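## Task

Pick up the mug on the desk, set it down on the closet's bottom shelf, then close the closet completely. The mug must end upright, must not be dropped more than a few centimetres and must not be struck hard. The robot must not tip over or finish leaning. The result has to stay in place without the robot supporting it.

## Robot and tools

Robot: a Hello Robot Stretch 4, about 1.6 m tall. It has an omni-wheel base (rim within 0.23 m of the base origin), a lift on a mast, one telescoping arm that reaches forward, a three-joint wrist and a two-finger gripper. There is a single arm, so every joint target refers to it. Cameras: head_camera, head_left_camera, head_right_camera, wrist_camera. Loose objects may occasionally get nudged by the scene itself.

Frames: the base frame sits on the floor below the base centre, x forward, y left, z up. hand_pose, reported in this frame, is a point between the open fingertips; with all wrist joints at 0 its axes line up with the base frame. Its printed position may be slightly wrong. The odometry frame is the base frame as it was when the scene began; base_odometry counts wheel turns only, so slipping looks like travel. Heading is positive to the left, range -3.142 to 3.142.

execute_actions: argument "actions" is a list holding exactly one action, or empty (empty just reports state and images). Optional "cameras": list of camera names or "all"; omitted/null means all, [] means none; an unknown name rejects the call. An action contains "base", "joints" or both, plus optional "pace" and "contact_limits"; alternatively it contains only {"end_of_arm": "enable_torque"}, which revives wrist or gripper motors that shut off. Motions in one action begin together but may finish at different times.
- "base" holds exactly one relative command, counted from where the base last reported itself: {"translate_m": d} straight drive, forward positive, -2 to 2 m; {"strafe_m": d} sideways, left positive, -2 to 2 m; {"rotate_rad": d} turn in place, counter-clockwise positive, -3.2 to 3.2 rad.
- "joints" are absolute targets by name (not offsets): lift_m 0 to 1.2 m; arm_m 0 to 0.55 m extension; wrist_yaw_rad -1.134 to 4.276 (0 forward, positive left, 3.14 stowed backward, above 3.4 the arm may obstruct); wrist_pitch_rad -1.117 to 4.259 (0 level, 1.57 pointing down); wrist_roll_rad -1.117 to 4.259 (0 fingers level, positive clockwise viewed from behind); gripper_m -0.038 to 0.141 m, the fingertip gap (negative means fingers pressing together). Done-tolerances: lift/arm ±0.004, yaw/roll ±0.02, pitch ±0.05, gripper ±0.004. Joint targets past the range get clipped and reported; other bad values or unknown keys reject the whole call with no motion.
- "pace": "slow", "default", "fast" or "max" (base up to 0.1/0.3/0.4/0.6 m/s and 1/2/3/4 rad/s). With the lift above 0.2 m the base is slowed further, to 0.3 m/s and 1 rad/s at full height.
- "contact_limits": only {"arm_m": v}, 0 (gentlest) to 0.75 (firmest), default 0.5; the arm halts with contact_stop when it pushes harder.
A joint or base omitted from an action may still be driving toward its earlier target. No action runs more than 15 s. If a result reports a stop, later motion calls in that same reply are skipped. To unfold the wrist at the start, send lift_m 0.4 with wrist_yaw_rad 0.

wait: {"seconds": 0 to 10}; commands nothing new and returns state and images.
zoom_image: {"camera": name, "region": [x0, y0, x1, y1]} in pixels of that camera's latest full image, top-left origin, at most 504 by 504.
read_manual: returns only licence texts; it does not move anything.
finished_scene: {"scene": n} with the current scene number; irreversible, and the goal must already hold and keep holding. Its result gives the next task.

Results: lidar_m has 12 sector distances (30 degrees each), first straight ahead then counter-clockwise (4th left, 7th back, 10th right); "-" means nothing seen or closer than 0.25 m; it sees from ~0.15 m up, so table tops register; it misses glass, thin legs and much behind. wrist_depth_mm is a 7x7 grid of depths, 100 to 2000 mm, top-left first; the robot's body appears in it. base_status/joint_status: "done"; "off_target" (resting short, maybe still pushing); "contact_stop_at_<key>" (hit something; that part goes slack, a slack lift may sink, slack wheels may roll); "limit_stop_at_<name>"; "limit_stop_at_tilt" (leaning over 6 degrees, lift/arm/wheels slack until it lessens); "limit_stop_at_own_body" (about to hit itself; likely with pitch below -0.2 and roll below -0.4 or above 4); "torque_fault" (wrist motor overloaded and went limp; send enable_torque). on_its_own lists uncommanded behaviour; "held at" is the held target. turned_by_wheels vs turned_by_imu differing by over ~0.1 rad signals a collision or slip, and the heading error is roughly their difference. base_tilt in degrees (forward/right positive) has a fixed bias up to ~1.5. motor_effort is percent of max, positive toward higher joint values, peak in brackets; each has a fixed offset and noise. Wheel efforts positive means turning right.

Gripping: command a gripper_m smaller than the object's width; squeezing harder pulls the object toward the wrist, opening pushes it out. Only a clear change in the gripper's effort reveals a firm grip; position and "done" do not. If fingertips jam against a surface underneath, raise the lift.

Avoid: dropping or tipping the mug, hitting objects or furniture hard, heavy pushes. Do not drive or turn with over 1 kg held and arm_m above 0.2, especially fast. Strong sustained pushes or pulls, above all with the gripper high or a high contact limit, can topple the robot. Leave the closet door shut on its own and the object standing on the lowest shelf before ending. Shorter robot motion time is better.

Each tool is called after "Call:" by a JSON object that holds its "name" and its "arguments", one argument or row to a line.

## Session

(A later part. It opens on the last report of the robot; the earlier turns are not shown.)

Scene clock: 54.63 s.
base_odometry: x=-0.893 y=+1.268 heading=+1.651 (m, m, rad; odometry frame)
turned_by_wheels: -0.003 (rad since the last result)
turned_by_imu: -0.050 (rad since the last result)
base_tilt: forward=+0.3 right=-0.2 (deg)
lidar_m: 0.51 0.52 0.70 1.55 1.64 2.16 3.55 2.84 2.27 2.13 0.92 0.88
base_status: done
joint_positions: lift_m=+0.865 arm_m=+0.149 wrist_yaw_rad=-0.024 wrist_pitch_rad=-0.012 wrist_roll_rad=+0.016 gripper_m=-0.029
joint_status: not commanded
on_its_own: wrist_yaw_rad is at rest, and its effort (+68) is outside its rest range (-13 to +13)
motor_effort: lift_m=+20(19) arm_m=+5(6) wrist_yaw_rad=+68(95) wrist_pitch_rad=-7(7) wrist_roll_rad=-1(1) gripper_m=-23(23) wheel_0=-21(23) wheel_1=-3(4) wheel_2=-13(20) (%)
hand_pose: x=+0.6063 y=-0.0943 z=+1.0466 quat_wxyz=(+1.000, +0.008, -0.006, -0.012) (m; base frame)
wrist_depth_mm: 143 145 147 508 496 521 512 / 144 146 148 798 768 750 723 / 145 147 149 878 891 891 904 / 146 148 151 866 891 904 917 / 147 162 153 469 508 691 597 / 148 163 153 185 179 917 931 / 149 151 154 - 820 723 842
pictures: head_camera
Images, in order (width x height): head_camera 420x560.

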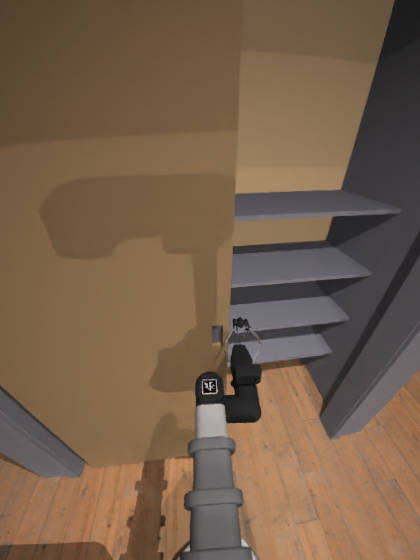

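Call:
{"name": "execute_actions", "arguments": {
  "actions": [
    {"base":{"strafe_m":-0.2}}
  ],
  "cameras": []
}}

Call:
{"name": "execute_actions", "arguments": {
  "actions": [
    {"base":{"translate_m":-0.3},"joints":{"arm_m":0,"lift_m":0.4,"gripper_m":0.1}}
  ]
}}

Scene clock: 56.63 s.
base_odometry: x=-0.693 y=+1.283 heading=+1.651 (m, m, rad; odometry frame)
turned_by_wheels: +0.000 (rad since the last result)
turned_by_imu: +0.000 (rad since the last result)
base_tilt: forward=+0.2 right=-0.4 (deg)
lidar_m: 0.52 0.51 0.71 1.77 1.82 2.38 3.55 2.80 2.05 1.90 0.76 0.76
base_status: done
joint_positions: lift_m=+0.865 arm_m=+0.149 wrist_yaw_rad=+0.000 wrist_pitch_rad=-0.012 wrist_roll_rad=+0.016 gripper_m=-0.030
joint_status: not commanded
motor_effort: lift_m=+19(19) arm_m=+5(5) wrist_yaw_rad=+1(68) wrist_pitch_rad=-7(7) wrist_roll_rad=-1(1) gripper_m=-15(21) wheel_0=+0(19) wheel_1=+0(12) wheel_2=+0(12) (%)
hand_pose: x=+0.6085 y=-0.0875 z=+1.0466 quat_wxyz=(+1.000, +0.008, -0.006, +0.000) (m; base frame)
wrist_depth_mm: 554 535 521 504 492 521 517 / 842 866 831 798 768 750 707 / 866 866 866 878 891 891 759 / 866 866 866 891 891 891 768 / 866 878 554 473 525 683 597 / 866 878 181 199 180 904 741 / 732 691 798 - 820 732 732
pictures: none
No camera images: the call's "cameras" was empty. Leave "cameras" out to get every camera's image.

Scene clock: 59.47 s.
base_odometry: x=-0.670 y=+0.985 heading=+1.650 (m, m, rad; odometry frame)
turned_by_wheels: +0.000 (rad since the last result)
turned_by_imu: +0.001 (rad since the last result)
base_tilt: forward=+0.5 right=-0.3 (deg)
lidar_m: 0.83 0.85 1.12 1.75 1.83 2.38 3.23 2.48 2.11 1.94 2.03 1.00
base_status: done
joint_positions: lift_m=+0.400 arm_m=+0.001 wrist_yaw_rad=+0.000 wrist_pitch_rad=-0.012 wrist_roll_rad=+0.016 gripper_m=+0.100
joint_status: all done
motor_effort: lift_m=+17(19) arm_m=-6(7) wrist_yaw_rad=-1(0) wrist_pitch_rad=-8(7) wrist_roll_rad=-2(1) gripper_m=-2(16) wheel_0=-2(7) wheel_1=-2(6) wheel_2=+2(11) (%)
hand_pose: x=+0.4604 y=-0.0874 z=+0.5818 quat_wxyz=(+1.000, +0.008, -0.006, +0.000) (m; base frame)
wrist_depth_mm: 580 585 991 1042 1025 1060 691 / 585 591 1281 1308 1308 1118 683 / 585 597 1308 1308 1308 1098 676 / 597 597 1336 1336 1336 1160 668 / 597 603 960 1160 1205 1060 661 / 603 603 1308 1336 1336 991 661 / 603 609 1229 - 1336 991 654
pictures: head_camera, head_left_camera, head_right_camera, wrist_camera
Images, in order (width x height): head_camera 420x560, head_left_camera 420x672, head_right_camera 420x672, wrist_camera 616x392.

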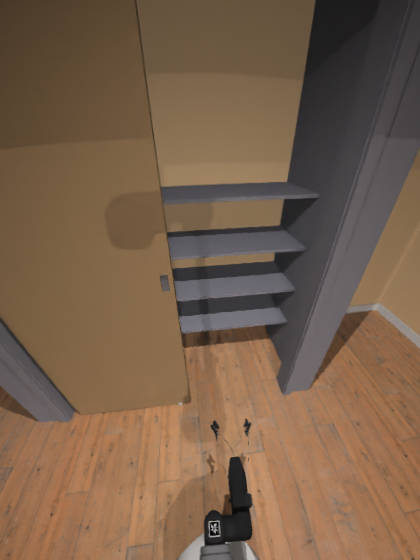

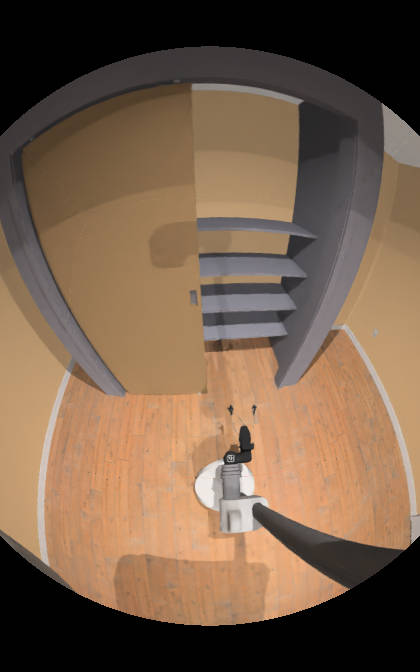

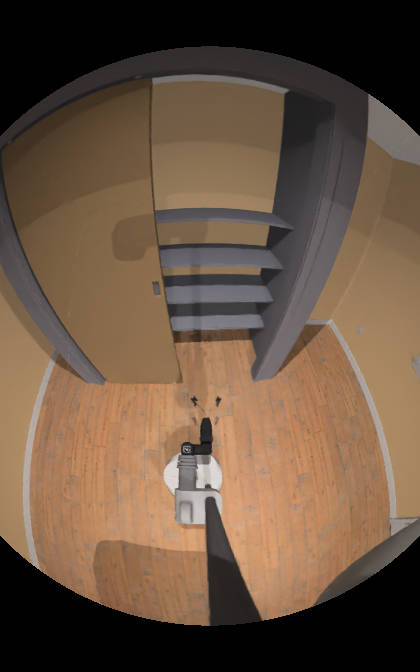

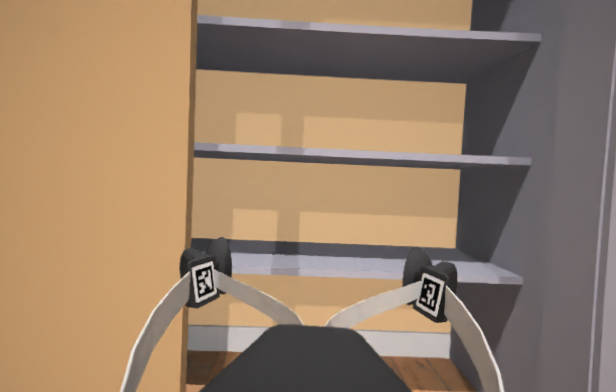

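Call:
{"name": "execute_actions", "arguments": {
  "actions": [
    {"base":{"rotate_rad":3.14},"joints":{"lift_m":0.65},"pace":"fast"}
  ],
  "cameras": ["head_camera","wrist_camera"]
}}

Scene clock: 61.97 s.
base_odometry: x=-0.670 y=+0.984 heading=-1.493 (m, m, rad; odometry frame)
turned_by_wheels: +3.140 (rad since the last result)
turned_by_imu: +3.179 (rad since the last result)
base_tilt: forward=+0.3 right=-0.3 (deg)
lidar_m: 2.42 2.49 2.06 1.91 2.03 1.00 0.83 0.83 1.15 1.75 1.80 2.39
base_status: done
joint_positions: lift_m=+0.650 arm_m=+0.001 wrist_yaw_rad=+0.000 wrist_pitch_rad=-0.012 wrist_roll_rad=+0.016 gripper_m=+0.100
joint_status: all done
motor_effort: lift_m=+21(23) arm_m=-6(6) wrist_yaw_rad=-1(2) wrist_pitch_rad=-7(7) wrist_roll_rad=-1(1) gripper_m=-1(1) wheel_0=-2(11) wheel_1=-1(12) wheel_2=+0(13) (%)
hand_pose: x=+0.4604 y=-0.0873 z=+0.8314 quat_wxyz=(+1.000, +0.008, -0.006, +0.000) (m; base frame)
wrist_depth_mm: - - - - - - - / - - - - - - - / - - - - - - - / - - - - - - - / - - - - - - - / - - - - - - - / 1661 1618 1863 - 1863 1808 1921
pictures: head_camera, wrist_camera
Images, in order (width x height): head_camera 420x560, wrist_camera 616x392.

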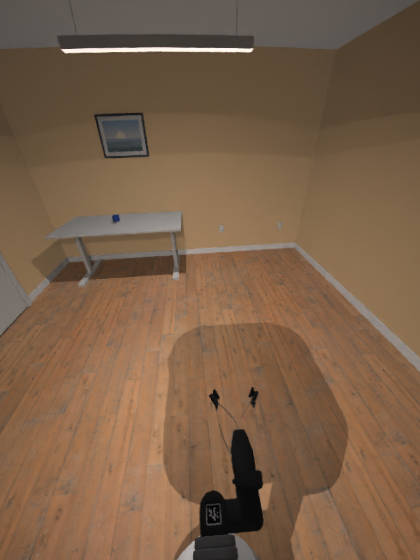

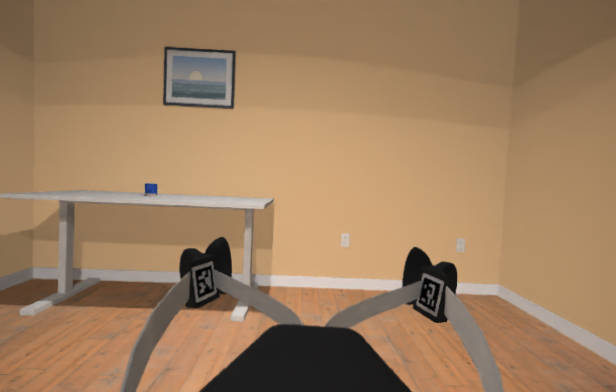

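Call:
{"name": "execute_actions", "arguments": {
  "actions": [
    {"base":{"strafe_m":1.0},"joints":{"lift_m":0.7},"pace":"fast"}
  ],
  "cameras": []
}}

Call:
{"name": "execute_actions", "arguments": {
  "actions": [
    {"base":{"translate_m":1.15},"pace":"fast"}
  ],
  "cameras": ["head_camera","wrist_camera"]
}}

Scene clock: 65.73 s.
base_odometry: x=+0.327 y=+1.062 heading=-1.493 (m, m, rad; odometry frame)
turned_by_wheels: +0.000 (rad since the last result)
turned_by_imu: +0.004 (rad since the last result)
base_tilt: forward=+0.2 right=-0.3 (deg)
lidar_m: 2.35 1.49 1.00 0.91 0.98 1.36 0.87 0.86 1.39 2.74 2.83 2.50
base_status: done
joint_positions: lift_m=+0.700 arm_m=+0.001 wrist_yaw_rad=+0.000 wrist_pitch_rad=-0.012 wrist_roll_rad=+0.016 gripper_m=+0.100
joint_status: all done
motor_effort: lift_m=+21(25) arm_m=-6(6) wrist_yaw_rad=-1(1) wrist_pitch_rad=-7(7) wrist_roll_rad=-2(1) gripper_m=+0(2) wheel_0=+2(12) wheel_1=-1(12) wheel_2=+0(1) (%)
hand_pose: x=+0.4604 y=-0.0874 z=+0.8815 quat_wxyz=(+1.000, +0.008, -0.006, +0.000) (m; base frame)
wrist_depth_mm: 1537 - - - - - - / 1537 - - - - - - / 1537 - - - - - - / 1576 - - - - - - / 1576 - - - - - - / 1576 - - - - - - / 1661 1708 1983 - - 1863 -
pictures: none
No camera images: the call's "cameras" was empty. Leave "cameras" out to get every camera's image.

Scene clock: 69.97 s.
base_odometry: x=+0.417 y=-0.084 heading=-1.493 (m, m, rad; odometry frame)
turned_by_wheels: +0.000 (rad since the last result)
turned_by_imu: +0.000 (rad since the last result)
base_tilt: forward=+0.3 right=-0.2 (deg)
lidar_m: 1.20 1.26 1.07 1.01 1.07 1.40 2.00 2.26 2.73 2.70 2.78 1.28
base_status: done
joint_positions: lift_m=+0.700 arm_m=+0.001 wrist_yaw_rad=+0.000 wrist_pitch_rad=-0.012 wrist_roll_rad=+0.016 gripper_m=+0.100
joint_status: not commanded
motor_effort: lift_m=+21(21) arm_m=-6(6) wrist_yaw_rad=-1(1) wrist_pitch_rad=-7(8) wrist_roll_rad=-1(1) gripper_m=-1(2) wheel_0=+2(8) wheel_1=+1(7) wheel_2=+1(15) (%)
hand_pose: x=+0.4604 y=-0.0874 z=+0.8815 quat_wxyz=(+1.000, +0.008, -0.006, +0.000) (m; base frame)
wrist_depth_mm: 1661 1756 1756 1756 1756 1756 1808 / 1661 1756 1756 1756 1808 1808 1808 / 1661 1756 1756 1756 1756 1808 1808 / 1661 1756 1756 1808 1863 1808 1863 / 1537 1336 1042 1255 1308 1430 1808 / 1756 1808 1863 1808 1808 1808 1863 / 1661 1661 1863 - 1808 1397 1863
pictures: head_camera, wrist_camera
Images, in order (width x height): head_camera 420x560, wrist_camera 616x392.

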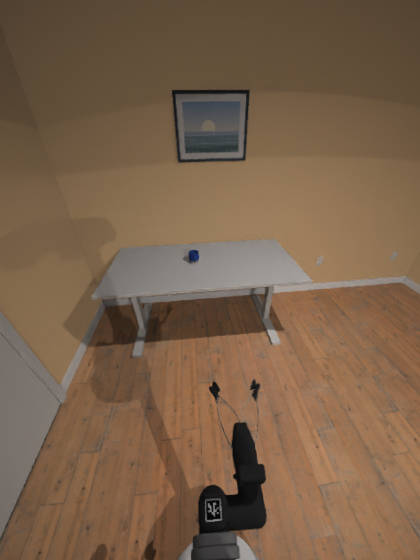

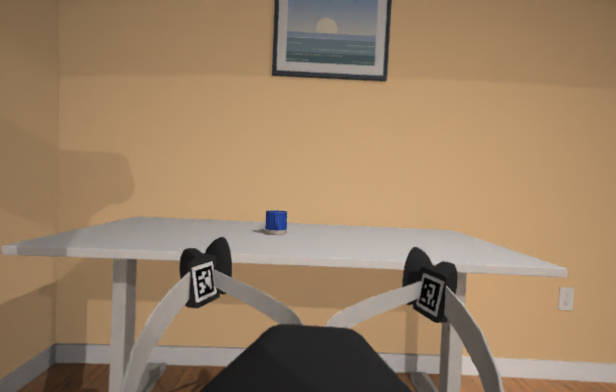

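Call:
{"name": "execute_actions", "arguments": {
  "actions": [
    {"base":{"strafe_m":0.15}}
  ],
  "cameras": []
}}

Call:
{"name": "execute_actions", "arguments": {
  "actions": [
    {"base":{"translate_m":0.7}}
  ],
  "cameras": ["head_camera","wrist_camera"]
}}

Scene clock: 71.77 s.
base_odometry: x=+0.567 y=-0.072 heading=-1.493 (m, m, rad; odometry frame)
turned_by_wheels: +0.000 (rad since the last result)
turned_by_imu: +0.001 (rad since the last result)
base_tilt: forward=+0.1 right=-0.1 (deg)
lidar_m: 1.21 1.24 0.92 0.84 0.91 1.19 2.02 2.05 2.75 2.84 2.95 1.28
base_status: done
joint_positions: lift_m=+0.700 arm_m=+0.001 wrist_yaw_rad=+0.000 wrist_pitch_rad=-0.012 wrist_roll_rad=+0.016 gripper_m=+0.100
joint_status: not commanded
motor_effort: lift_m=+21(21) arm_m=-6(6) wrist_yaw_rad=+0(1) wrist_pitch_rad=-7(7) wrist_roll_rad=-2(1) gripper_m=-4(3) wheel_0=+0(9) wheel_1=-1(10) wheel_2=+0(1) (%)
hand_pose: x=+0.4604 y=-0.0874 z=+0.8815 quat_wxyz=(+1.000, +0.008, -0.006, +0.000) (m; base frame)
wrist_depth_mm: 1430 1708 1756 1756 1756 1756 1808 / 1397 1756 1808 1808 1756 1756 1808 / 1430 1756 1808 1808 1808 1808 1808 / 1464 1756 1808 1756 1808 1756 1808 / 1464 1366 1025 1281 1336 1255 1808 / 1499 1808 1808 1808 1863 1430 1863 / 1499 1618 1756 - 1808 1756 1921
pictures: none
No camera images: the call's "cameras" was empty. Leave "cameras" out to get every camera's image.

Scene clock: 75.60 s.
base_odometry: x=+0.622 y=-0.770 heading=-1.492 (m, m, rad; odometry frame)
turned_by_wheels: +0.000 (rad since the last result)
turned_by_imu: +0.001 (rad since the last result)
base_tilt: forward=+0.3 right=-0.5 (deg)
lidar_m: 0.49 0.53 0.71 0.87 0.93 1.27 2.71 2.95 2.98 2.81 0.77 0.55
base_status: done
joint_positions: lift_m=+0.700 arm_m=+0.001 wrist_yaw_rad=+0.000 wrist_pitch_rad=-0.012 wrist_roll_rad=+0.016 gripper_m=+0.100
joint_status: not commanded
motor_effort: lift_m=+21(21) arm_m=-6(6) wrist_yaw_rad=+0(1) wrist_pitch_rad=-8(7) wrist_roll_rad=-1(2) gripper_m=-2(2) wheel_0=+2(7) wheel_1=+3(7) wheel_2=+1(10) (%)
hand_pose: x=+0.4604 y=-0.0874 z=+0.8815 quat_wxyz=(+1.000, +0.008, -0.006, +0.000) (m; base frame)
wrist_depth_mm: 1060 1042 1060 1078 1060 1078 1078 / 1060 1060 1078 1098 1078 1078 1078 / 1060 1078 1078 1098 1098 1078 1098 / 1078 1098 1078 1078 1098 1098 1098 / 960 976 917 960 1098 1118 1118 / 564 569 508 603 530 603 676 / 402 387 436 - 452 421 459
pictures: head_camera, wrist_camera
Images, in order (width x height): head_camera 420x560, wrist_camera 616x392.

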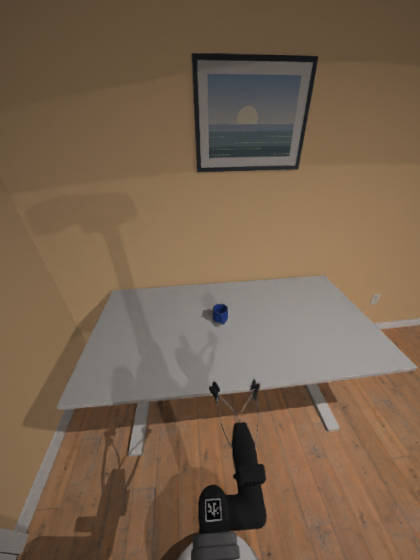

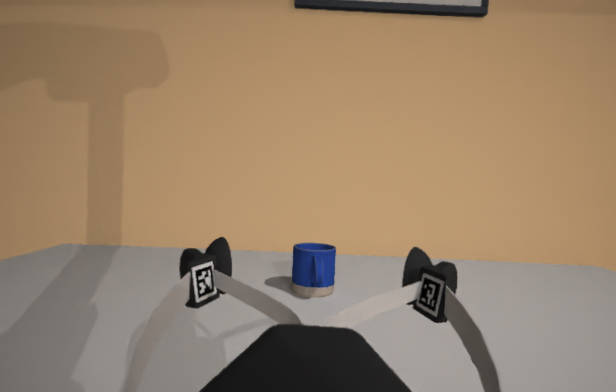

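Call:
{"name": "execute_actions", "arguments": {
  "actions": [
    {"joints":{"lift_m":0.57,"arm_m":0.3,"gripper_m":0.13}}
  ],
  "cameras": ["wrist_camera"]
}}

Scene clock: 77.57 s.
base_odometry: x=+0.622 y=-0.770 heading=-1.492 (m, m, rad; odometry frame)
turned_by_wheels: +0.000 (rad since the last result)
turned_by_imu: +0.028 (rad since the last result)
base_tilt: forward=+0.3 right=-0.4 (deg)
lidar_m: 0.50 0.55 0.73 0.83 0.93 1.31 2.72 2.96 2.98 2.84 0.76 0.55
base_status: not commanded
joint_positions: lift_m=+0.572 arm_m=+0.231 wrist_yaw_rad=-0.003 wrist_pitch_rad=-0.011 wrist_roll_rad=+0.016 gripper_m=+0.130
joint_status: arm_m contact_stop (moved +0.230 of +0.299); the others done
on_its_own: arm_m is slack since a contact_stop (your +0.300 is given up)
motor_effort: lift_m=+19(18) arm_m=+0(29) wrist_yaw_rad=+9(80) wrist_pitch_rad=-9(27) wrist_roll_rad=-1(7) gripper_m=+0(2) wheel_0=+2(10) wheel_1=+2(12) wheel_2=-2(15) (%)
hand_pose: x=+0.6899 y=-0.0884 z=+0.7535 quat_wxyz=(+1.000, +0.008, -0.006, -0.002) (m; base frame)
wrist_depth_mm: 854 842 831 842 842 842 842 / 842 854 854 842 842 842 842 / 854 866 854 842 854 854 854 / 866 866 854 854 854 854 854 / 359 370 392 410 430 466 500 / 217 206 199 216 207 211 260 / 156 151 169 - 174 164 176
pictures: wrist_camera
Images, in order (width x height): wrist_camera 616x392.

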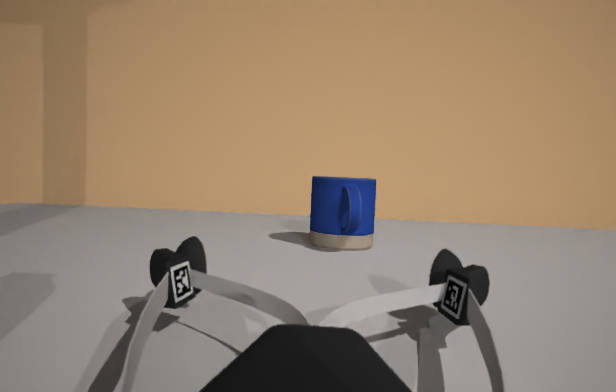

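Call:
{"name": "execute_actions", "arguments": {
  "actions": [
    {"base":{"strafe_m":-0.045},"joints":{"lift_m":0.615,"arm_m":0.22}}
  ],
  "cameras": []
}}

Call:
{"name": "execute_actions", "arguments": {
  "actions": [
    {"joints":{"arm_m":0.38},"contact_limits":{"arm_m":0.3}}
  ],
  "cameras": ["wrist_camera"]
}}

Scene clock: 78.73 s.
base_odometry: x=+0.577 y=-0.774 heading=-1.492 (m, m, rad; odometry frame)
turned_by_wheels: +0.000 (rad since the last result)
turned_by_imu: +0.000 (rad since the last result)
base_tilt: forward=+0.3 right=-0.5 (deg)
lidar_m: 0.51 0.55 0.74 0.90 0.97 1.37 2.70 2.92 2.90 2.79 0.78 0.54
base_status: done
joint_positions: lift_m=+0.615 arm_m=+0.221 wrist_yaw_rad=+0.000 wrist_pitch_rad=-0.011 wrist_roll_rad=+0.016 gripper_m=+0.130
joint_status: all done
motor_effort: lift_m=+22(22) arm_m=-6(8) wrist_yaw_rad=+0(8) wrist_pitch_rad=-8(9) wrist_roll_rad=-1(1) gripper_m=+0(0) wheel_0=+0(9) wheel_1=-2(7) wheel_2=+1(1) (%)
hand_pose: x=+0.6804 y=-0.0875 z=+0.7963 quat_wxyz=(+1.000, +0.008, -0.006, +0.000) (m; base frame)
wrist_depth_mm: 866 854 854 854 854 854 854 / 866 866 854 854 854 866 866 / 878 866 878 866 866 854 866 / 878 878 878 866 866 878 866 / 549 564 591 449 668 715 759 / 330 309 298 329 317 322 397 / 238 229 258 - 264 250 271
pictures: none
No camera images: the call's "cameras" was empty. Leave "cameras" out to get every camera's image.

Scene clock: 80.27 s.
base_odometry: x=+0.577 y=-0.774 heading=-1.492 (m, m, rad; odometry frame)
turned_by_wheels: +0.000 (rad since the last result)
turned_by_imu: +0.000 (rad since the last result)
base_tilt: forward=+0.2 right=-0.3 (deg)
lidar_m: 0.52 0.55 0.75 0.90 0.96 1.33 2.68 2.95 2.91 2.78 0.74 0.53
base_status: not commanded
joint_positions: lift_m=+0.615 arm_m=+0.379 wrist_yaw_rad=+0.000 wrist_pitch_rad=-0.012 wrist_roll_rad=+0.016 gripper_m=+0.130
joint_status: all done
motor_effort: lift_m=+22(22) arm_m=+6(7) wrist_yaw_rad=-1(0) wrist_pitch_rad=-7(8) wrist_roll_rad=-1(1) gripper_m=+0(0) wheel_0=+0(0) wheel_1=-2(1) wheel_2=+1(1) (%)
contact_limits: arm_m 0.3
hand_pose: x=+0.8383 y=-0.0874 z=+0.7964 quat_wxyz=(+1.000, +0.008, -0.006, +0.000) (m; base frame)
wrist_depth_mm: 699 707 707 699 699 699 691 / 707 707 699 699 707 699 699 / 715 715 707 707 707 707 707 / 723 715 707 707 715 707 707 / 549 564 525 279 668 715 715 / 330 310 298 247 314 322 397 / 237 228 256 - 263 249 270
pictures: wrist_camera
Images, in order (width x height): wrist_camera 616x392.

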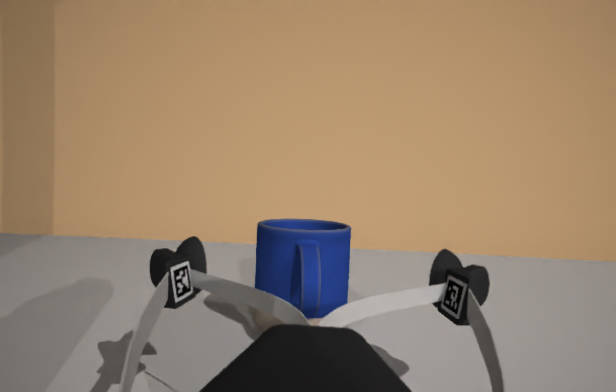

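Call:
{"name": "execute_actions", "arguments": {
  "actions": [
    {"base":{"strafe_m":0.012},"joints":{"lift_m":0.59}}
  ],
  "cameras": []
}}

Call:
{"name": "execute_actions", "arguments": {
  "actions": [
    {"joints":{"arm_m":0.48},"contact_limits":{"arm_m":0.3},"pace":"slow"}
  ],
  "cameras": ["wrist_camera","head_camera"]
}}

Scene clock: 81.23 s.
base_odometry: x=+0.589 y=-0.773 heading=-1.492 (m, m, rad; odometry frame)
turned_by_wheels: +0.000 (rad since the last result)
turned_by_imu: +0.000 (rad since the last result)
base_tilt: forward=+0.3 right=-0.3 (deg)
lidar_m: 0.51 0.55 0.75 0.83 0.96 1.31 2.73 2.90 2.93 2.79 0.75 0.57
base_status: done
joint_positions: lift_m=+0.590 arm_m=+0.379 wrist_yaw_rad=+0.000 wrist_pitch_rad=-0.015 wrist_roll_rad=+0.016 gripper_m=+0.130
joint_status: all done
motor_effort: lift_m=+14(19) arm_m=+6(6) wrist_yaw_rad=+0(1) wrist_pitch_rad=+2(7) wrist_roll_rad=-1(1) gripper_m=-2(1) wheel_0=-1(8) wheel_1=+2(6) wheel_2=+0(3) (%)
hand_pose: x=+0.8383 y=-0.0874 z=+0.7729 quat_wxyz=(+1.000, +0.008, -0.007, +0.000) (m; base frame)
wrist_depth_mm: 707 707 699 699 691 691 699 / 707 715 707 707 699 699 699 / 715 707 699 715 707 707 699 / 723 723 715 715 699 715 707 / 459 473 504 279 559 609 661 / 277 259 249 255 263 267 336 / 197 190 213 - 220 207 224
pictures: none
No camera images: the call's "cameras" was empty. Leave "cameras" out to get every camera's image.

Scene clock: 83.50 s.
base_odometry: x=+0.589 y=-0.773 heading=-1.492 (m, m, rad; odometry frame)
turned_by_wheels: +0.000 (rad since the last result)
turned_by_imu: +0.001 (rad since the last result)
base_tilt: forward=+0.3 right=-0.2 (deg)
lidar_m: 0.52 0.54 0.75 0.90 0.95 1.34 2.71 2.93 2.93 2.78 0.77 0.55
base_status: not commanded
joint_positions: lift_m=+0.590 arm_m=+0.479 wrist_yaw_rad=-0.001 wrist_pitch_rad=-0.015 wrist_roll_rad=+0.016 gripper_m=+0.130
joint_status: all done
motor_effort: lift_m=+14(14) arm_m=+7(7) wrist_yaw_rad=+3(4) wrist_pitch_rad=+2(2) wrist_roll_rad=-1(1) gripper_m=-2(1) wheel_0=-1(1) wheel_1=+2(2) wheel_2=+0(0) (%)
contact_limits: arm_m 0.3
hand_pose: x=+0.9381 y=-0.0878 z=+0.7730 quat_wxyz=(+1.000, +0.008, -0.007, -0.001) (m; base frame)
wrist_depth_mm: 603 603 609 603 597 597 603 / 609 603 603 603 603 603 603 / 615 609 609 609 615 609 609 / 621 609 615 615 615 615 615 / 462 477 442 180 484 615 615 / 276 259 207 150 196 267 334 / 196 189 205 - 213 206 224
pictures: head_camera, wrist_camera
Images, in order (width x height): head_camera 420x560, wrist_camera 616x392.

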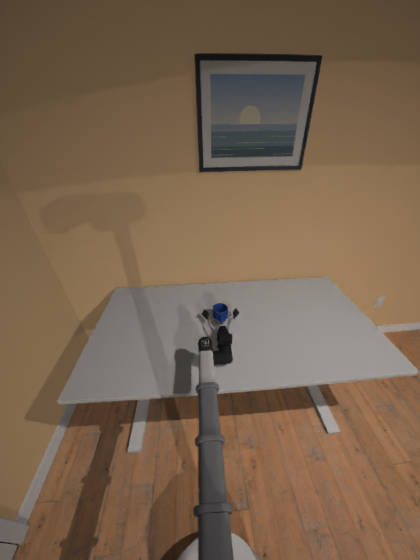

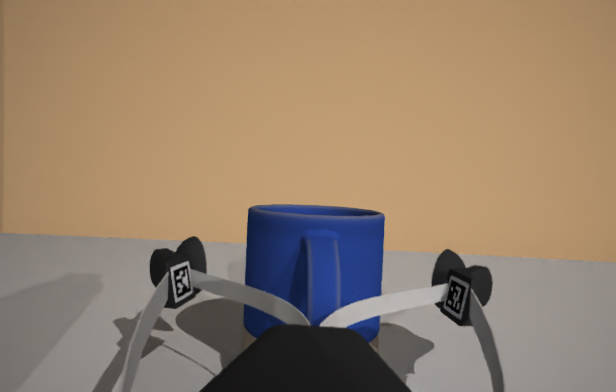

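Call:
{"name": "execute_actions", "arguments": {
  "actions": [
    {"joints":{"arm_m":0.5,"lift_m":0.597},"pace":"slow"}
  ],
  "cameras": []
}}

Call:
{"name": "execute_actions", "arguments": {
  "actions": [
    {"joints":{"gripper_m":0.03},"pace":"slow"}
  ],
  "cameras": ["wrist_camera"]
}}

Call:
{"name": "execute_actions", "arguments": {
  "actions": [
    {"joints":{"lift_m":0.66},"pace":"slow"}
  ],
  "cameras": ["wrist_camera"]
}}

Scene clock: 84.80 s.
base_odometry: x=+0.589 y=-0.773 heading=-1.492 (m, m, rad; odometry frame)
turned_by_wheels: +0.000 (rad since the last result)
turned_by_imu: +0.000 (rad since the last result)
base_tilt: forward=+0.3 right=-0.2 (deg)
lidar_m: 0.51 0.54 0.76 0.88 0.93 1.31 2.71 2.96 2.93 2.80 0.77 0.54
base_status: not commanded
joint_positions: lift_m=+0.597 arm_m=+0.499 wrist_yaw_rad=-0.001 wrist_pitch_rad=-0.012 wrist_roll_rad=+0.016 gripper_m=+0.130
joint_status: all done
motor_effort: lift_m=+22(23) arm_m=+6(7) wrist_yaw_rad=+2(3) wrist_pitch_rad=-5(7) wrist_roll_rad=-1(1) gripper_m=+0(1) wheel_0=-1(1) wheel_1=+3(2) wheel_2=+0(0) (%)
hand_pose: x=+0.9581 y=-0.0877 z=+0.7785 quat_wxyz=(+1.000, +0.008, -0.006, +0.000) (m; base frame)
wrist_depth_mm: 585 580 580 580 580 585 580 / 585 585 591 585 580 580 580 / 591 591 585 585 585 591 585 / 597 591 597 585 591 591 591 / 469 480 228 173 436 597 597 / 283 266 196 146 189 273 342 / 203 200 209 - 220 212 229
pictures: none
No camera images: the call's "cameras" was empty. Leave "cameras" out to get every camera's image.

Scene clock: 88.97 s.
base_odometry: x=+0.589 y=-0.773 heading=-1.492 (m, m, rad; odometry frame)
turned_by_wheels: +0.000 (rad since the last result)
turned_by_imu: +0.001 (rad since the last result)
base_tilt: forward=+0.3 right=-0.3 (deg)
lidar_m: 0.52 0.56 0.76 0.90 0.96 1.31 2.72 2.94 2.93 2.78 0.77 0.49
base_status: not commanded
joint_positions: lift_m=+0.597 arm_m=+0.499 wrist_yaw_rad=+0.001 wrist_pitch_rad=-0.012 wrist_roll_rad=+0.016 gripper_m=+0.030
joint_status: all done
motor_effort: lift_m=+21(22) arm_m=+6(6) wrist_yaw_rad=-3(4) wrist_pitch_rad=-6(6) wrist_roll_rad=-1(1) gripper_m=-18(19) wheel_0=-1(1) wheel_1=+2(2) wheel_2=+0(0) (%)
hand_pose: x=+0.9584 y=-0.0872 z=+0.7785 quat_wxyz=(+1.000, +0.008, -0.006, +0.001) (m; base frame)
wrist_depth_mm: 580 580 580 580 580 580 574 / 591 585 580 585 585 585 580 / 591 591 591 591 585 585 585 / 597 591 591 591 591 585 585 / 466 488 208 156 193 591 591 / 283 250 185 134 179 272 340 / 202 204 208 - 217 208 229
pictures: wrist_camera
Images, in order (width x height): wrist_camera 616x392.

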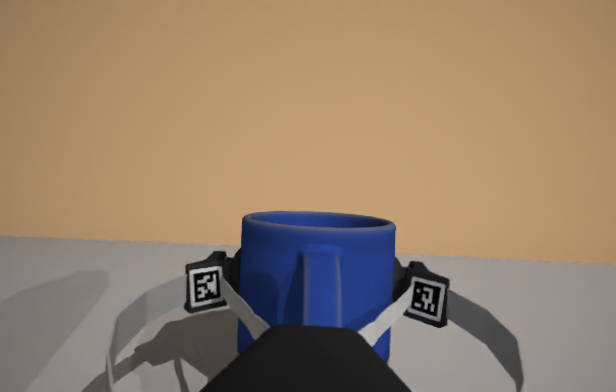

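Scene clock: 90.37 s.
base_odometry: x=+0.589 y=-0.773 heading=-1.492 (m, m, rad; odometry frame)
turned_by_wheels: +0.000 (rad since the last result)
turned_by_imu: +0.000 (rad since the last result)
base_tilt: forward=+0.1 right=-0.2 (deg)
lidar_m: 0.50 0.54 0.75 0.89 0.95 1.32 2.71 2.91 2.94 2.80 0.77 0.55
base_status: not commanded
joint_positions: lift_m=+0.660 arm_m=+0.499 wrist_yaw_rad=+0.000 wrist_pitch_rad=-0.008 wrist_roll_rad=+0.016 gripper_m=+0.030
joint_status: all done
motor_effort: lift_m=+23(27) arm_m=+6(6) wrist_yaw_rad=-2(2) wrist_pitch_rad=-16(17) wrist_roll_rad=-1(1) gripper_m=-17(18) wheel_0=-1(1) wheel_1=+2(2) wheel_2=+0(0) (%)
hand_pose: x=+0.9584 y=-0.0873 z=+0.8403 quat_wxyz=(+1.000, +0.008, -0.004, +0.000) (m; base frame)
wrist_depth_mm: 580 580 574 585 580 580 574 / 585 585 580 585 580 580 580 / 591 591 591 591 585 585 580 / 597 597 591 591 591 591 591 / 597 603 208 157 201 591 597 / 445 392 185 134 178 421 530 / 317 320 325 - 340 327 357
pictures: wrist_camera
Images, in order (width x height): wrist_camera 616x392.

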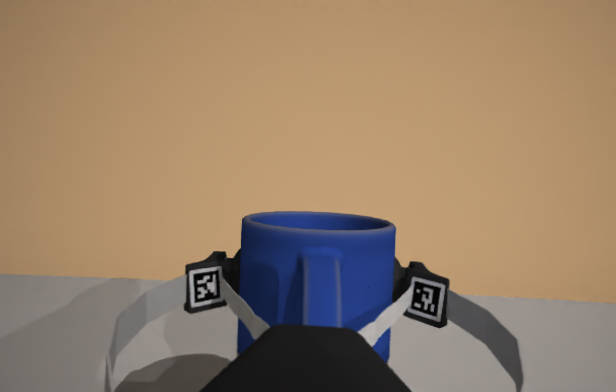

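Call:
{"name": "execute_actions", "arguments": {
  "actions": [
    {"joints":{"arm_m":0.0,"gripper_m":0.02}}
  ],
  "cameras": []
}}

Call:
{"name": "execute_actions", "arguments": {
  "actions": [
    {"base":{"translate_m":-1.6}}
  ],
  "cameras": []
}}

Call:
{"name": "execute_actions", "arguments": {
  "actions": [
    {"base":{"rotate_rad":3.03},"joints":{"lift_m":0.4}}
  ],
  "cameras": []
}}

Call:
{"name": "execute_actions", "arguments": {
  "actions": [
    {"base":{"strafe_m":1.1}}
  ],
  "cameras": ["head_camera","wrist_camera"]
}}

Scene clock: 93.07 s.
base_odometry: x=+0.589 y=-0.773 heading=-1.492 (m, m, rad; odometry frame)
turned_by_wheels: +0.000 (rad since the last result)
turned_by_imu: +0.001 (rad since the last result)
base_tilt: forward=+0.2 right=-0.4 (deg)
lidar_m: 0.51 0.54 0.74 0.88 0.94 1.31 2.66 2.93 2.97 2.80 0.77 0.54
base_status: not commanded
joint_positions: lift_m=+0.660 arm_m=+0.001 wrist_yaw_rad=+0.000 wrist_pitch_rad=-0.008 wrist_roll_rad=+0.016 gripper_m=+0.020
joint_status: all done
motor_effort: lift_m=+24(23) arm_m=-6(7) wrist_yaw_rad=-1(1) wrist_pitch_rad=-18(17) wrist_roll_rad=-1(2) gripper_m=-21(22) wheel_0=-1(1) wheel_1=+2(2) wheel_2=+0(0) (%)
hand_pose: x=+0.4604 y=-0.0875 z=+0.8402 quat_wxyz=(+1.000, +0.008, -0.004, +0.000) (m; base frame)
wrist_depth_mm: 1078 1078 1078 1078 1078 1060 1060 / 1078 1078 1060 1078 1098 1078 1078 / 1098 1078 1078 1078 1078 1078 1078 / 1098 1098 1098 1078 1078 1098 1098 / 741 759 201 153 186 946 1008 / 449 171 182 132 173 427 535 / 322 324 330 - 343 330 364
pictures: none
No camera images: the call's "cameras" was empty. Leave "cameras" out to get every camera's image.

Scene clock: 99.90 s.
base_odometry: x=+0.464 y=+0.822 heading=-1.493 (m, m, rad; odometry frame)
turned_by_wheels: +0.000 (rad since the last result)
turned_by_imu: +0.004 (rad since the last result)
base_tilt: forward=+0.2 right=-0.4 (deg)
lidar_m: 2.11 1.33 0.93 0.86 0.92 1.29 1.12 1.14 1.61 2.82 2.92 2.22
base_status: done
joint_positions: lift_m=+0.660 arm_m=+0.001 wrist_yaw_rad=+0.000 wrist_pitch_rad=-0.008 wrist_roll_rad=+0.016 gripper_m=+0.020
joint_status: not commanded
motor_effort: lift_m=+22(23) arm_m=-6(6) wrist_yaw_rad=+0(1) wrist_pitch_rad=-18(18) wrist_roll_rad=-1(1) gripper_m=-22(20) wheel_0=-2(7) wheel_1=-2(8) wheel_2=+1(11) (%)
hand_pose: x=+0.4604 y=-0.0874 z=+0.8404 quat_wxyz=(+1.000, +0.008, -0.004, +0.000) (m; base frame)
wrist_depth_mm: 1366 - - - - - - / 1397 - - - - - - / 1366 - - - - - - / 1397 - - - - - - / 1430 - 202 154 186 - - / 1430 171 182 132 173 - - / 1499 1661 1756 - 1808 1756 1921
pictures: none
No camera images: the call's "cameras" was empty. Leave "cameras" out to get every camera's image.

Scene clock: 102.70 s.
base_odometry: x=+0.464 y=+0.822 heading=+1.537 (m, m, rad; odometry frame)
turned_by_wheels: +3.030 (rad since the last result)
turned_by_imu: +3.067 (rad since the last result)
base_tilt: forward=+0.3 right=-0.3 (deg)
lidar_m: 1.82 1.11 1.59 2.82 2.88 2.30 2.11 1.48 0.98 0.85 0.87 1.17
base_status: done
joint_positions: lift_m=+0.400 arm_m=+0.001 wrist_yaw_rad=+0.000 wrist_pitch_rad=-0.008 wrist_roll_rad=+0.016 gripper_m=+0.020
joint_status: all done
motor_effort: lift_m=+19(23) arm_m=-6(6) wrist_yaw_rad=-1(2) wrist_pitch_rad=-18(17) wrist_roll_rad=-1(1) gripper_m=-20(21) wheel_0=-2(9) wheel_1=-2(8) wheel_2=-3(9) (%)
hand_pose: x=+0.4605 y=-0.0873 z=+0.5806 quat_wxyz=(+1.000, +0.008, -0.004, +0.000) (m; base frame)
wrist_depth_mm: 809 946 1576 1618 1661 1499 1042 / 831 960 1576 1618 1618 1464 1042 / 831 976 1576 1618 1618 1430 1025 / 842 991 1618 1618 1661 1464 1025 / 842 991 201 153 186 1397 1025 / 854 171 182 132 174 1182 991 / 854 1042 1229 - 1281 1229 991
pictures: none
No camera images: the call's "cameras" was empty. Leave "cameras" out to get every camera's image.

Scene clock: 107.70 s.
base_odometry: x=-0.636 y=+0.860 heading=+1.537 (m, m, rad; odometry frame)
turned_by_wheels: +0.000 (rad since the last result)
turned_by_imu: +0.004 (rad since the last result)
base_tilt: forward=+0.4 right=-0.1 (deg)
lidar_m: 1.00 0.99 1.27 1.74 1.75 2.24 2.60 2.27 2.15 1.96 1.98 1.16
base_status: done
joint_positions: lift_m=+0.400 arm_m=+0.001 wrist_yaw_rad=+0.000 wrist_pitch_rad=-0.008 wrist_roll_rad=+0.016 gripper_m=+0.020
joint_status: not commanded
motor_effort: lift_m=+19(19) arm_m=-6(6) wrist_yaw_rad=-1(1) wrist_pitch_rad=-17(18) wrist_roll_rad=-1(1) gripper_m=-20(20) wheel_0=+1(9) wheel_1=+1(11) wheel_2=+0(3) (%)
hand_pose: x=+0.4605 y=-0.0874 z=+0.5806 quat_wxyz=(+1.000, +0.008, -0.004, +0.000) (m; base frame)
wrist_depth_mm: 723 741 1430 1464 1499 1118 809 / 732 741 1336 1430 1397 1098 798 / 732 750 1430 1464 1499 904 809 / 732 759 1464 1537 1499 904 820 / 741 759 202 154 186 891 820 / 750 171 181 132 174 798 831 / 759 768 1205 - 1308 878 842
pictures: head_camera, wrist_camera
Images, in order (width x height): head_camera 420x560, wrist_camera 616x392.

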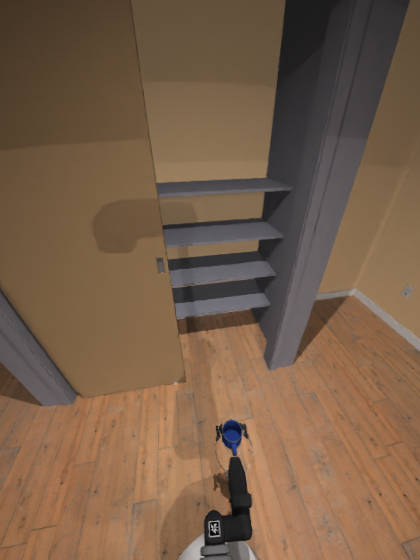

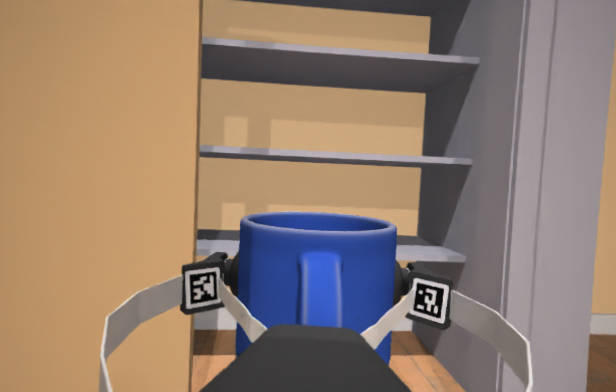

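Call:
{"name": "execute_actions", "arguments": {
  "actions": [
    {"base":{"strafe_m":-0.1},"joints":{"lift_m":0.31}}
  ],
  "cameras": []
}}

Call:
{"name": "execute_actions", "arguments": {
  "actions": [
    {"base":{"translate_m":0.62}}
  ],
  "cameras": ["head_camera","wrist_camera"]
}}

Scene clock: 109.27 s.
base_odometry: x=-0.536 y=+0.856 heading=+1.537 (m, m, rad; odometry frame)
turned_by_wheels: +0.000 (rad since the last result)
turned_by_imu: +0.000 (rad since the last result)
base_tilt: forward=+0.3 right=-0.3 (deg)
lidar_m: 1.06 1.03 1.31 1.83 1.88 2.37 2.58 2.27 2.06 1.87 1.92 1.11
base_status: done
joint_positions: lift_m=+0.310 arm_m=+0.001 wrist_yaw_rad=+0.000 wrist_pitch_rad=-0.008 wrist_roll_rad=+0.016 gripper_m=+0.020
joint_status: all done
motor_effort: lift_m=+19(21) arm_m=-6(6) wrist_yaw_rad=-1(1) wrist_pitch_rad=-17(17) wrist_roll_rad=-1(1) gripper_m=-20(21) wheel_0=+0(10) wheel_1=-2(9) wheel_2=+0(1) (%)
hand_pose: x=+0.4604 y=-0.0874 z=+0.4906 quat_wxyz=(+1.000, +0.008, -0.004, +0.000) (m; base frame)
wrist_depth_mm: 741 750 1255 1229 1281 798 1576 / 741 750 1464 1499 1430 809 1618 / 741 759 1464 1499 1366 809 1576 / 750 768 1499 1537 1397 820 1661 / 750 778 201 154 186 820 1661 / 768 171 181 132 173 820 1618 / 768 778 1060 - 1008 820 1138
pictures: none
No camera images: the call's "cameras" was empty. Leave "cameras" out to get every camera's image.

Scene clock: 112.83 s.
base_odometry: x=-0.515 y=+1.476 heading=+1.537 (m, m, rad; odometry frame)
turned_by_wheels: +0.000 (rad since the last result)
turned_by_imu: +0.000 (rad since the last result)
base_tilt: forward=+0.3 right=-0.2 (deg)
lidar_m: 0.70 0.44 0.50 1.09 1.94 2.46 3.68 2.92 1.95 1.78 0.59 0.59
base_status: done
joint_positions: lift_m=+0.310 arm_m=+0.001 wrist_yaw_rad=+0.000 wrist_pitch_rad=-0.008 wrist_roll_rad=+0.016 gripper_m=+0.020
joint_status: not commanded
motor_effort: lift_m=+19(19) arm_m=-6(6) wrist_yaw_rad=+0(0) wrist_pitch_rad=-17(18) wrist_roll_rad=-1(1) gripper_m=-20(20) wheel_0=+1(7) wheel_1=+1(6) wheel_2=-1(13) (%)
hand_pose: x=+0.4604 y=-0.0874 z=+0.4906 quat_wxyz=(+1.000, +0.008, -0.004, +0.000) (m; base frame)
wrist_depth_mm: 496 831 866 878 904 798 559 / 699 661 621 597 574 559 544 / 842 854 878 904 904 768 559 / 854 866 891 891 917 759 549 / 580 603 202 154 186 676 549 / 854 171 182 132 174 521 535 / 854 878 891 - 931 750 544
pictures: head_camera, wrist_camera
Images, in order (width x height): head_camera 420x560, wrist_camera 616x392.

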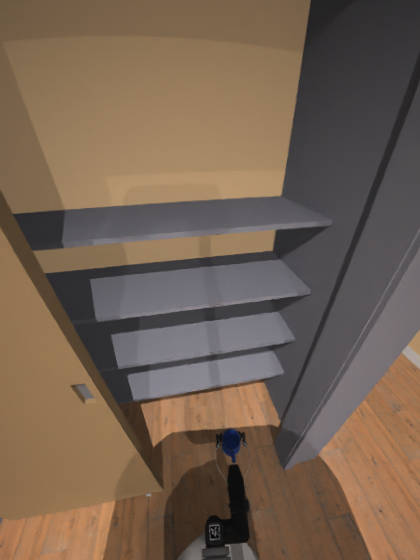

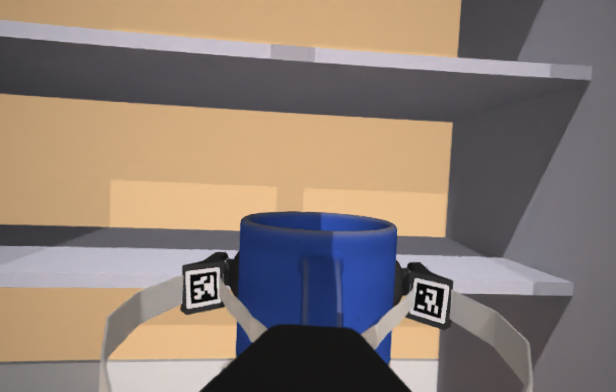

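Call:
{"name": "execute_actions", "arguments": {
  "actions": [
    {"joints":{"lift_m":0.33}}
  ],
  "cameras": []
}}

Call:
{"name": "execute_actions", "arguments": {
  "actions": [
    {"joints":{"arm_m":0.5},"contact_limits":{"arm_m":0.25},"pace":"slow"}
  ],
  "cameras": ["head_camera","wrist_camera"]
}}

Call:
{"name": "execute_actions", "arguments": {
  "actions": [
    {"joints":{"lift_m":0.3},"pace":"slow"}
  ],
  "cameras": ["wrist_camera"]
}}

Scene clock: 113.80 s.
base_odometry: x=-0.515 y=+1.476 heading=+1.537 (m, m, rad; odometry frame)
turned_by_wheels: +0.000 (rad since the last result)
turned_by_imu: +0.000 (rad since the last result)
base_tilt: forward=+0.1 right=-0.4 (deg)
lidar_m: 0.67 0.46 0.51 1.13 1.93 2.45 3.66 2.92 1.95 1.81 0.60 0.57
base_status: not commanded
joint_positions: lift_m=+0.330 arm_m=+0.001 wrist_yaw_rad=+0.000 wrist_pitch_rad=-0.008 wrist_roll_rad=+0.016 gripper_m=+0.020
joint_status: all done
motor_effort: lift_m=+23(26) arm_m=-6(6) wrist_yaw_rad=-1(1) wrist_pitch_rad=-17(17) wrist_roll_rad=-1(1) gripper_m=-19(22) wheel_0=+0(0) wheel_1=+1(1) wheel_2=+0(1) (%)
hand_pose: x=+0.4604 y=-0.0874 z=+0.5103 quat_wxyz=(+1.000, +0.008, -0.004, +0.000) (m; base frame)
wrist_depth_mm: 831 831 854 878 904 798 559 / 609 574 544 574 564 609 535 / 831 866 878 904 917 732 559 / 854 866 878 904 917 768 554 / 661 683 202 154 186 715 549 / 854 171 182 132 173 521 530 / 866 878 891 - 946 750 549
pictures: none
No camera images: the call's "cameras" was empty. Leave "cameras" out to get every camera's image.

Scene clock: 120.07 s.
base_odometry: x=-0.515 y=+1.476 heading=+1.537 (m, m, rad; odometry frame)
turned_by_wheels: +0.000 (rad since the last result)
turned_by_imu: +0.002 (rad since the last result)
base_tilt: forward=+0.4 right=-0.3 (deg)
lidar_m: 0.69 0.44 0.51 1.10 1.94 2.46 3.66 2.93 1.93 1.77 0.59 0.59
base_status: not commanded
joint_positions: lift_m=+0.330 arm_m=+0.499 wrist_yaw_rad=+0.000 wrist_pitch_rad=-0.008 wrist_roll_rad=+0.016 gripper_m=+0.020
joint_status: all done
motor_effort: lift_m=+23(23) arm_m=+6(6) wrist_yaw_rad=+0(1) wrist_pitch_rad=-18(17) wrist_roll_rad=-1(1) gripper_m=-20(19) wheel_0=+1(0) wheel_1=+1(1) wheel_2=-1(0) (%)
contact_limits: arm_m 0.25
hand_pose: x=+0.9583 y=-0.0874 z=+0.5103 quat_wxyz=(+1.000, +0.008, -0.004, +0.000) (m; base frame)
wrist_depth_mm: 370 355 342 332 325 320 317 / 377 382 389 399 407 413 424 / 377 384 392 399 410 421 430 / 379 389 397 402 413 424 430 / 384 389 201 153 186 427 433 / 384 171 182 132 173 382 439 / 286 287 293 - 306 296 322
pictures: head_camera, wrist_camera
Images, in order (width x height): head_camera 420x560, wrist_camera 616x392.

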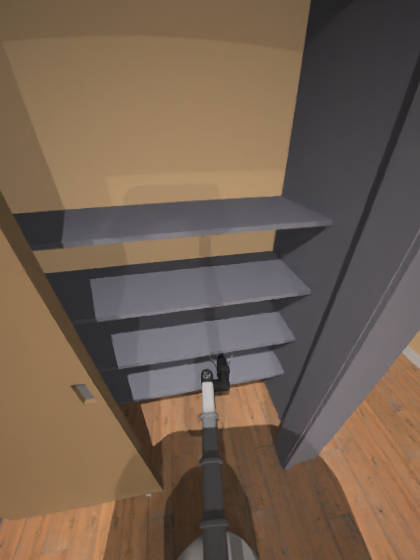

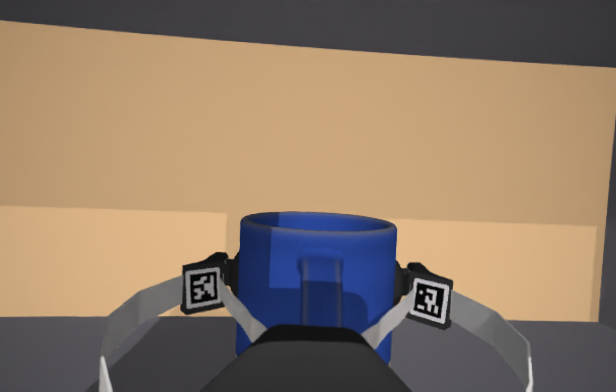

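Scene clock: 121.13 s.
base_odometry: x=-0.515 y=+1.476 heading=+1.537 (m, m, rad; odometry frame)
turned_by_wheels: +0.000 (rad since the last result)
turned_by_imu: +0.000 (rad since the last result)
base_tilt: forward=+0.4 right=-0.2 (deg)
lidar_m: 0.68 0.44 0.50 1.10 1.94 2.46 3.65 2.95 1.99 1.79 0.59 0.58
base_status: not commanded
joint_positions: lift_m=+0.300 arm_m=+0.499 wrist_yaw_rad=+0.000 wrist_pitch_rad=-0.008 wrist_roll_rad=+0.016 gripper_m=+0.020
joint_status: all done
motor_effort: lift_m=+18(23) arm_m=+6(6) wrist_yaw_rad=+0(0) wrist_pitch_rad=-17(17) wrist_roll_rad=-1(2) gripper_m=-20(21) wheel_0=+1(0) wheel_1=+2(1) wheel_2=-1(1) (%)
hand_pose: x=+0.9583 y=-0.0874 z=+0.4807 quat_wxyz=(+1.000, +0.008, -0.004, +0.000) (m; base frame)
wrist_depth_mm: 370 379 387 394 399 389 387 / 375 382 389 399 407 418 421 / 377 384 392 399 410 418 427 / 382 389 397 404 413 421 433 / 384 392 201 153 186 427 436 / 319 171 182 132 173 306 379 / 229 232 236 - 246 236 259
pictures: wrist_camera
Images, in order (width x height): wrist_camera 616x392.

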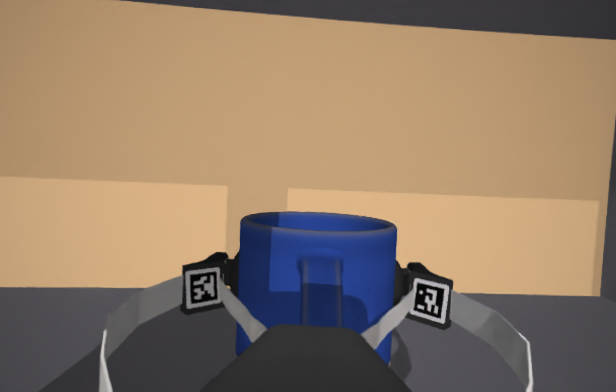

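Call:
{"name": "execute_actions", "arguments": {
  "actions": [
    {"joints":{"lift_m":0.287},"pace":"slow"}
  ],
  "cameras": []
}}

Scene clock: 122.00 s.
base_odometry: x=-0.515 y=+1.476 heading=+1.537 (m, m, rad; odometry frame)
turned_by_wheels: +0.000 (rad since the last result)
turned_by_imu: +0.000 (rad since the last result)
base_tilt: forward=+0.4 right=-0.2 (deg)
lidar_m: 0.68 0.44 0.49 1.11 1.95 2.46 3.66 2.94 1.96 1.80 0.59 0.59
base_status: not commanded
joint_positions: lift_m=+0.287 arm_m=+0.499 wrist_yaw_rad=+0.000 wrist_pitch_rad=-0.008 wrist_roll_rad=+0.016 gripper_m=+0.020
joint_status: all done
motor_effort: lift_m=+18(18) arm_m=+6(6) wrist_yaw_rad=-1(1) wrist_pitch_rad=-18(18) wrist_roll_rad=-1(1) gripper_m=-20(20) wheel_0=+0(0) wheel_1=+2(2) wheel_2=-1(1) (%)
hand_pose: x=+0.9583 y=-0.0874 z=+0.4677 quat_wxyz=(+1.000, +0.008, -0.004, +0.000) (m; base frame)
wrist_depth_mm: 373 379 387 392 402 410 418 / 375 382 389 397 407 415 424 / 377 387 392 402 410 421 430 / 382 387 399 404 413 421 430 / 382 392 202 153 186 427 433 / 285 171 182 132 174 274 340 / 205 207 211 - 220 211 231
pictures: none
No camera images: the call's "cameras" was empty. Leave "cameras" out to get every camera's image.

Still bearing load; a bit lower.

Call:
{"name": "execute_actions", "arguments": {
  "actions": [
    {"joints":{"lift_m":0.279},"pace":"slow"}
  ],
  "cameras": []
}}

Scene clock: 122.73 s.
base_odometry: x=-0.515 y=+1.476 heading=+1.537 (m, m, rad; odometry frame)
turned_by_wheels: +0.000 (rad since the last result)
turned_by_imu: +0.000 (rad since the last result)
base_tilt: forward=+0.3 right=-0.4 (deg)
lidar_m: 0.69 0.43 0.51 1.12 1.91 2.44 3.67 2.94 1.93 1.79 0.58 0.57
base_status: not commanded
joint_positions: lift_m=+0.279 arm_m=+0.499 wrist_yaw_rad=+0.000 wrist_pitch_rad=-0.016 wrist_roll_rad=+0.016 gripper_m=+0.020
joint_status: all done
motor_effort: lift_m=+15(17) arm_m=+6(6) wrist_yaw_rad=+0(1) wrist_pitch_rad=+7(17) wrist_roll_rad=-1(1) gripper_m=-19(21) wheel_0=+1(1) wheel_1=+2(1) wheel_2=-1(1) (%)
hand_pose: x=+0.9582 y=-0.0875 z=+0.4623 quat_wxyz=(+1.000, +0.008, -0.008, +0.000) (m; base frame)
wrist_depth_mm: 375 382 392 397 404 413 418 / 377 384 392 399 407 418 427 / 379 384 397 402 410 421 430 / 379 387 397 404 415 424 433 / 382 389 201 153 185 424 436 / 283 171 182 130 173 273 342 / 201 203 208 - 217 208 229
pictures: none
No camera images: the call's "cameras" was empty. Leave "cameras" out to get every camera's image.

Call:
{"name": "execute_actions", "arguments": {
  "actions": [
    {"joints":{"lift_m":0.284,"gripper_m":0.13},"pace":"slow"}
  ],
  "cameras": []
}}

Call:
{"name": "execute_actions", "arguments": {
  "actions": [
    {"joints":{"arm_m":0.0,"lift_m":0.295}}
  ],
  "cameras": ["head_camera","wrist_camera"]
}}

Scene clock: 127.27 s.
base_odometry: x=-0.515 y=+1.476 heading=+1.537 (m, m, rad; odometry frame)
turned_by_wheels: +0.000 (rad since the last result)
turned_by_imu: +0.001 (rad since the last result)
base_tilt: forward=+0.3 right=-0.3 (deg)
lidar_m: 0.68 0.45 0.51 1.09 1.93 2.46 3.66 2.92 1.96 1.79 0.59 0.58
base_status: not commanded
joint_positions: lift_m=+0.284 arm_m=+0.499 wrist_yaw_rad=+0.000 wrist_pitch_rad=-0.011 wrist_roll_rad=+0.016 gripper_m=+0.130
joint_status: all done
motor_effort: lift_m=+22(25) arm_m=+6(6) wrist_yaw_rad=+1(1) wrist_pitch_rad=-8(8) wrist_roll_rad=-1(1) gripper_m=-1(19) wheel_0=+1(1) wheel_1=+1(2) wheel_2=-1(0) (%)
hand_pose: x=+0.9583 y=-0.0876 z=+0.4653 quat_wxyz=(+1.000, +0.008, -0.006, +0.000) (m; base frame)
wrist_depth_mm: 373 379 389 394 404 410 418 / 377 384 389 397 410 415 424 / 377 384 394 404 410 421 427 / 382 387 397 402 413 424 433 / 384 392 399 174 415 427 439 / 283 266 252 147 190 276 342 / 203 200 209 - 220 213 230
pictures: none
No camera images: the call's "cameras" was empty. Leave "cameras" out to get every camera's image.

Scene clock: 129.80 s.
base_odometry: x=-0.515 y=+1.476 heading=+1.537 (m, m, rad; odometry frame)
turned_by_wheels: +0.000 (rad since the last result)
turned_by_imu: +0.001 (rad since the last result)
base_tilt: forward=+0.3 right=-0.2 (deg)
lidar_m: 0.69 0.44 0.47 1.10 1.91 2.45 3.68 2.93 1.96 1.79 0.59 0.58
base_status: not commanded
joint_positions: lift_m=+0.295 arm_m=+0.001 wrist_yaw_rad=+0.000 wrist_pitch_rad=-0.012 wrist_roll_rad=+0.016 gripper_m=+0.130
joint_status: all done
motor_effort: lift_m=+22(22) arm_m=-6(6) wrist_yaw_rad=+0(0) wrist_pitch_rad=-7(8) wrist_roll_rad=-1(1) gripper_m=-1(1) wheel_0=+0(1) wheel_1=+1(2) wheel_2=-1(1) (%)
hand_pose: x=+0.4604 y=-0.0874 z=+0.4764 quat_wxyz=(+1.000, +0.008, -0.006, +0.000) (m; base frame)
wrist_depth_mm: 488 508 866 878 904 750 564 / 741 699 668 640 615 591 530 / 842 854 891 904 917 778 559 / 842 866 891 904 931 759 554 / 525 544 574 609 647 647 539 / 854 878 904 917 931 525 535 / 866 878 891 - 931 741 544
pictures: head_camera, wrist_camera
Images, in order (width x height): head_camera 420x560, wrist_camera 616x392.

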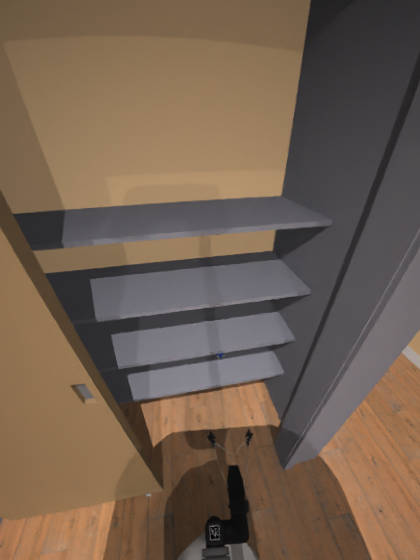

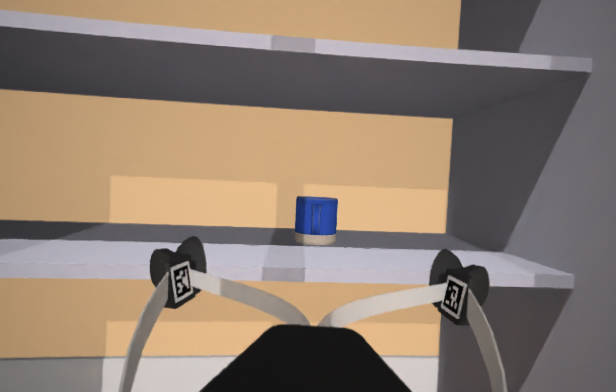

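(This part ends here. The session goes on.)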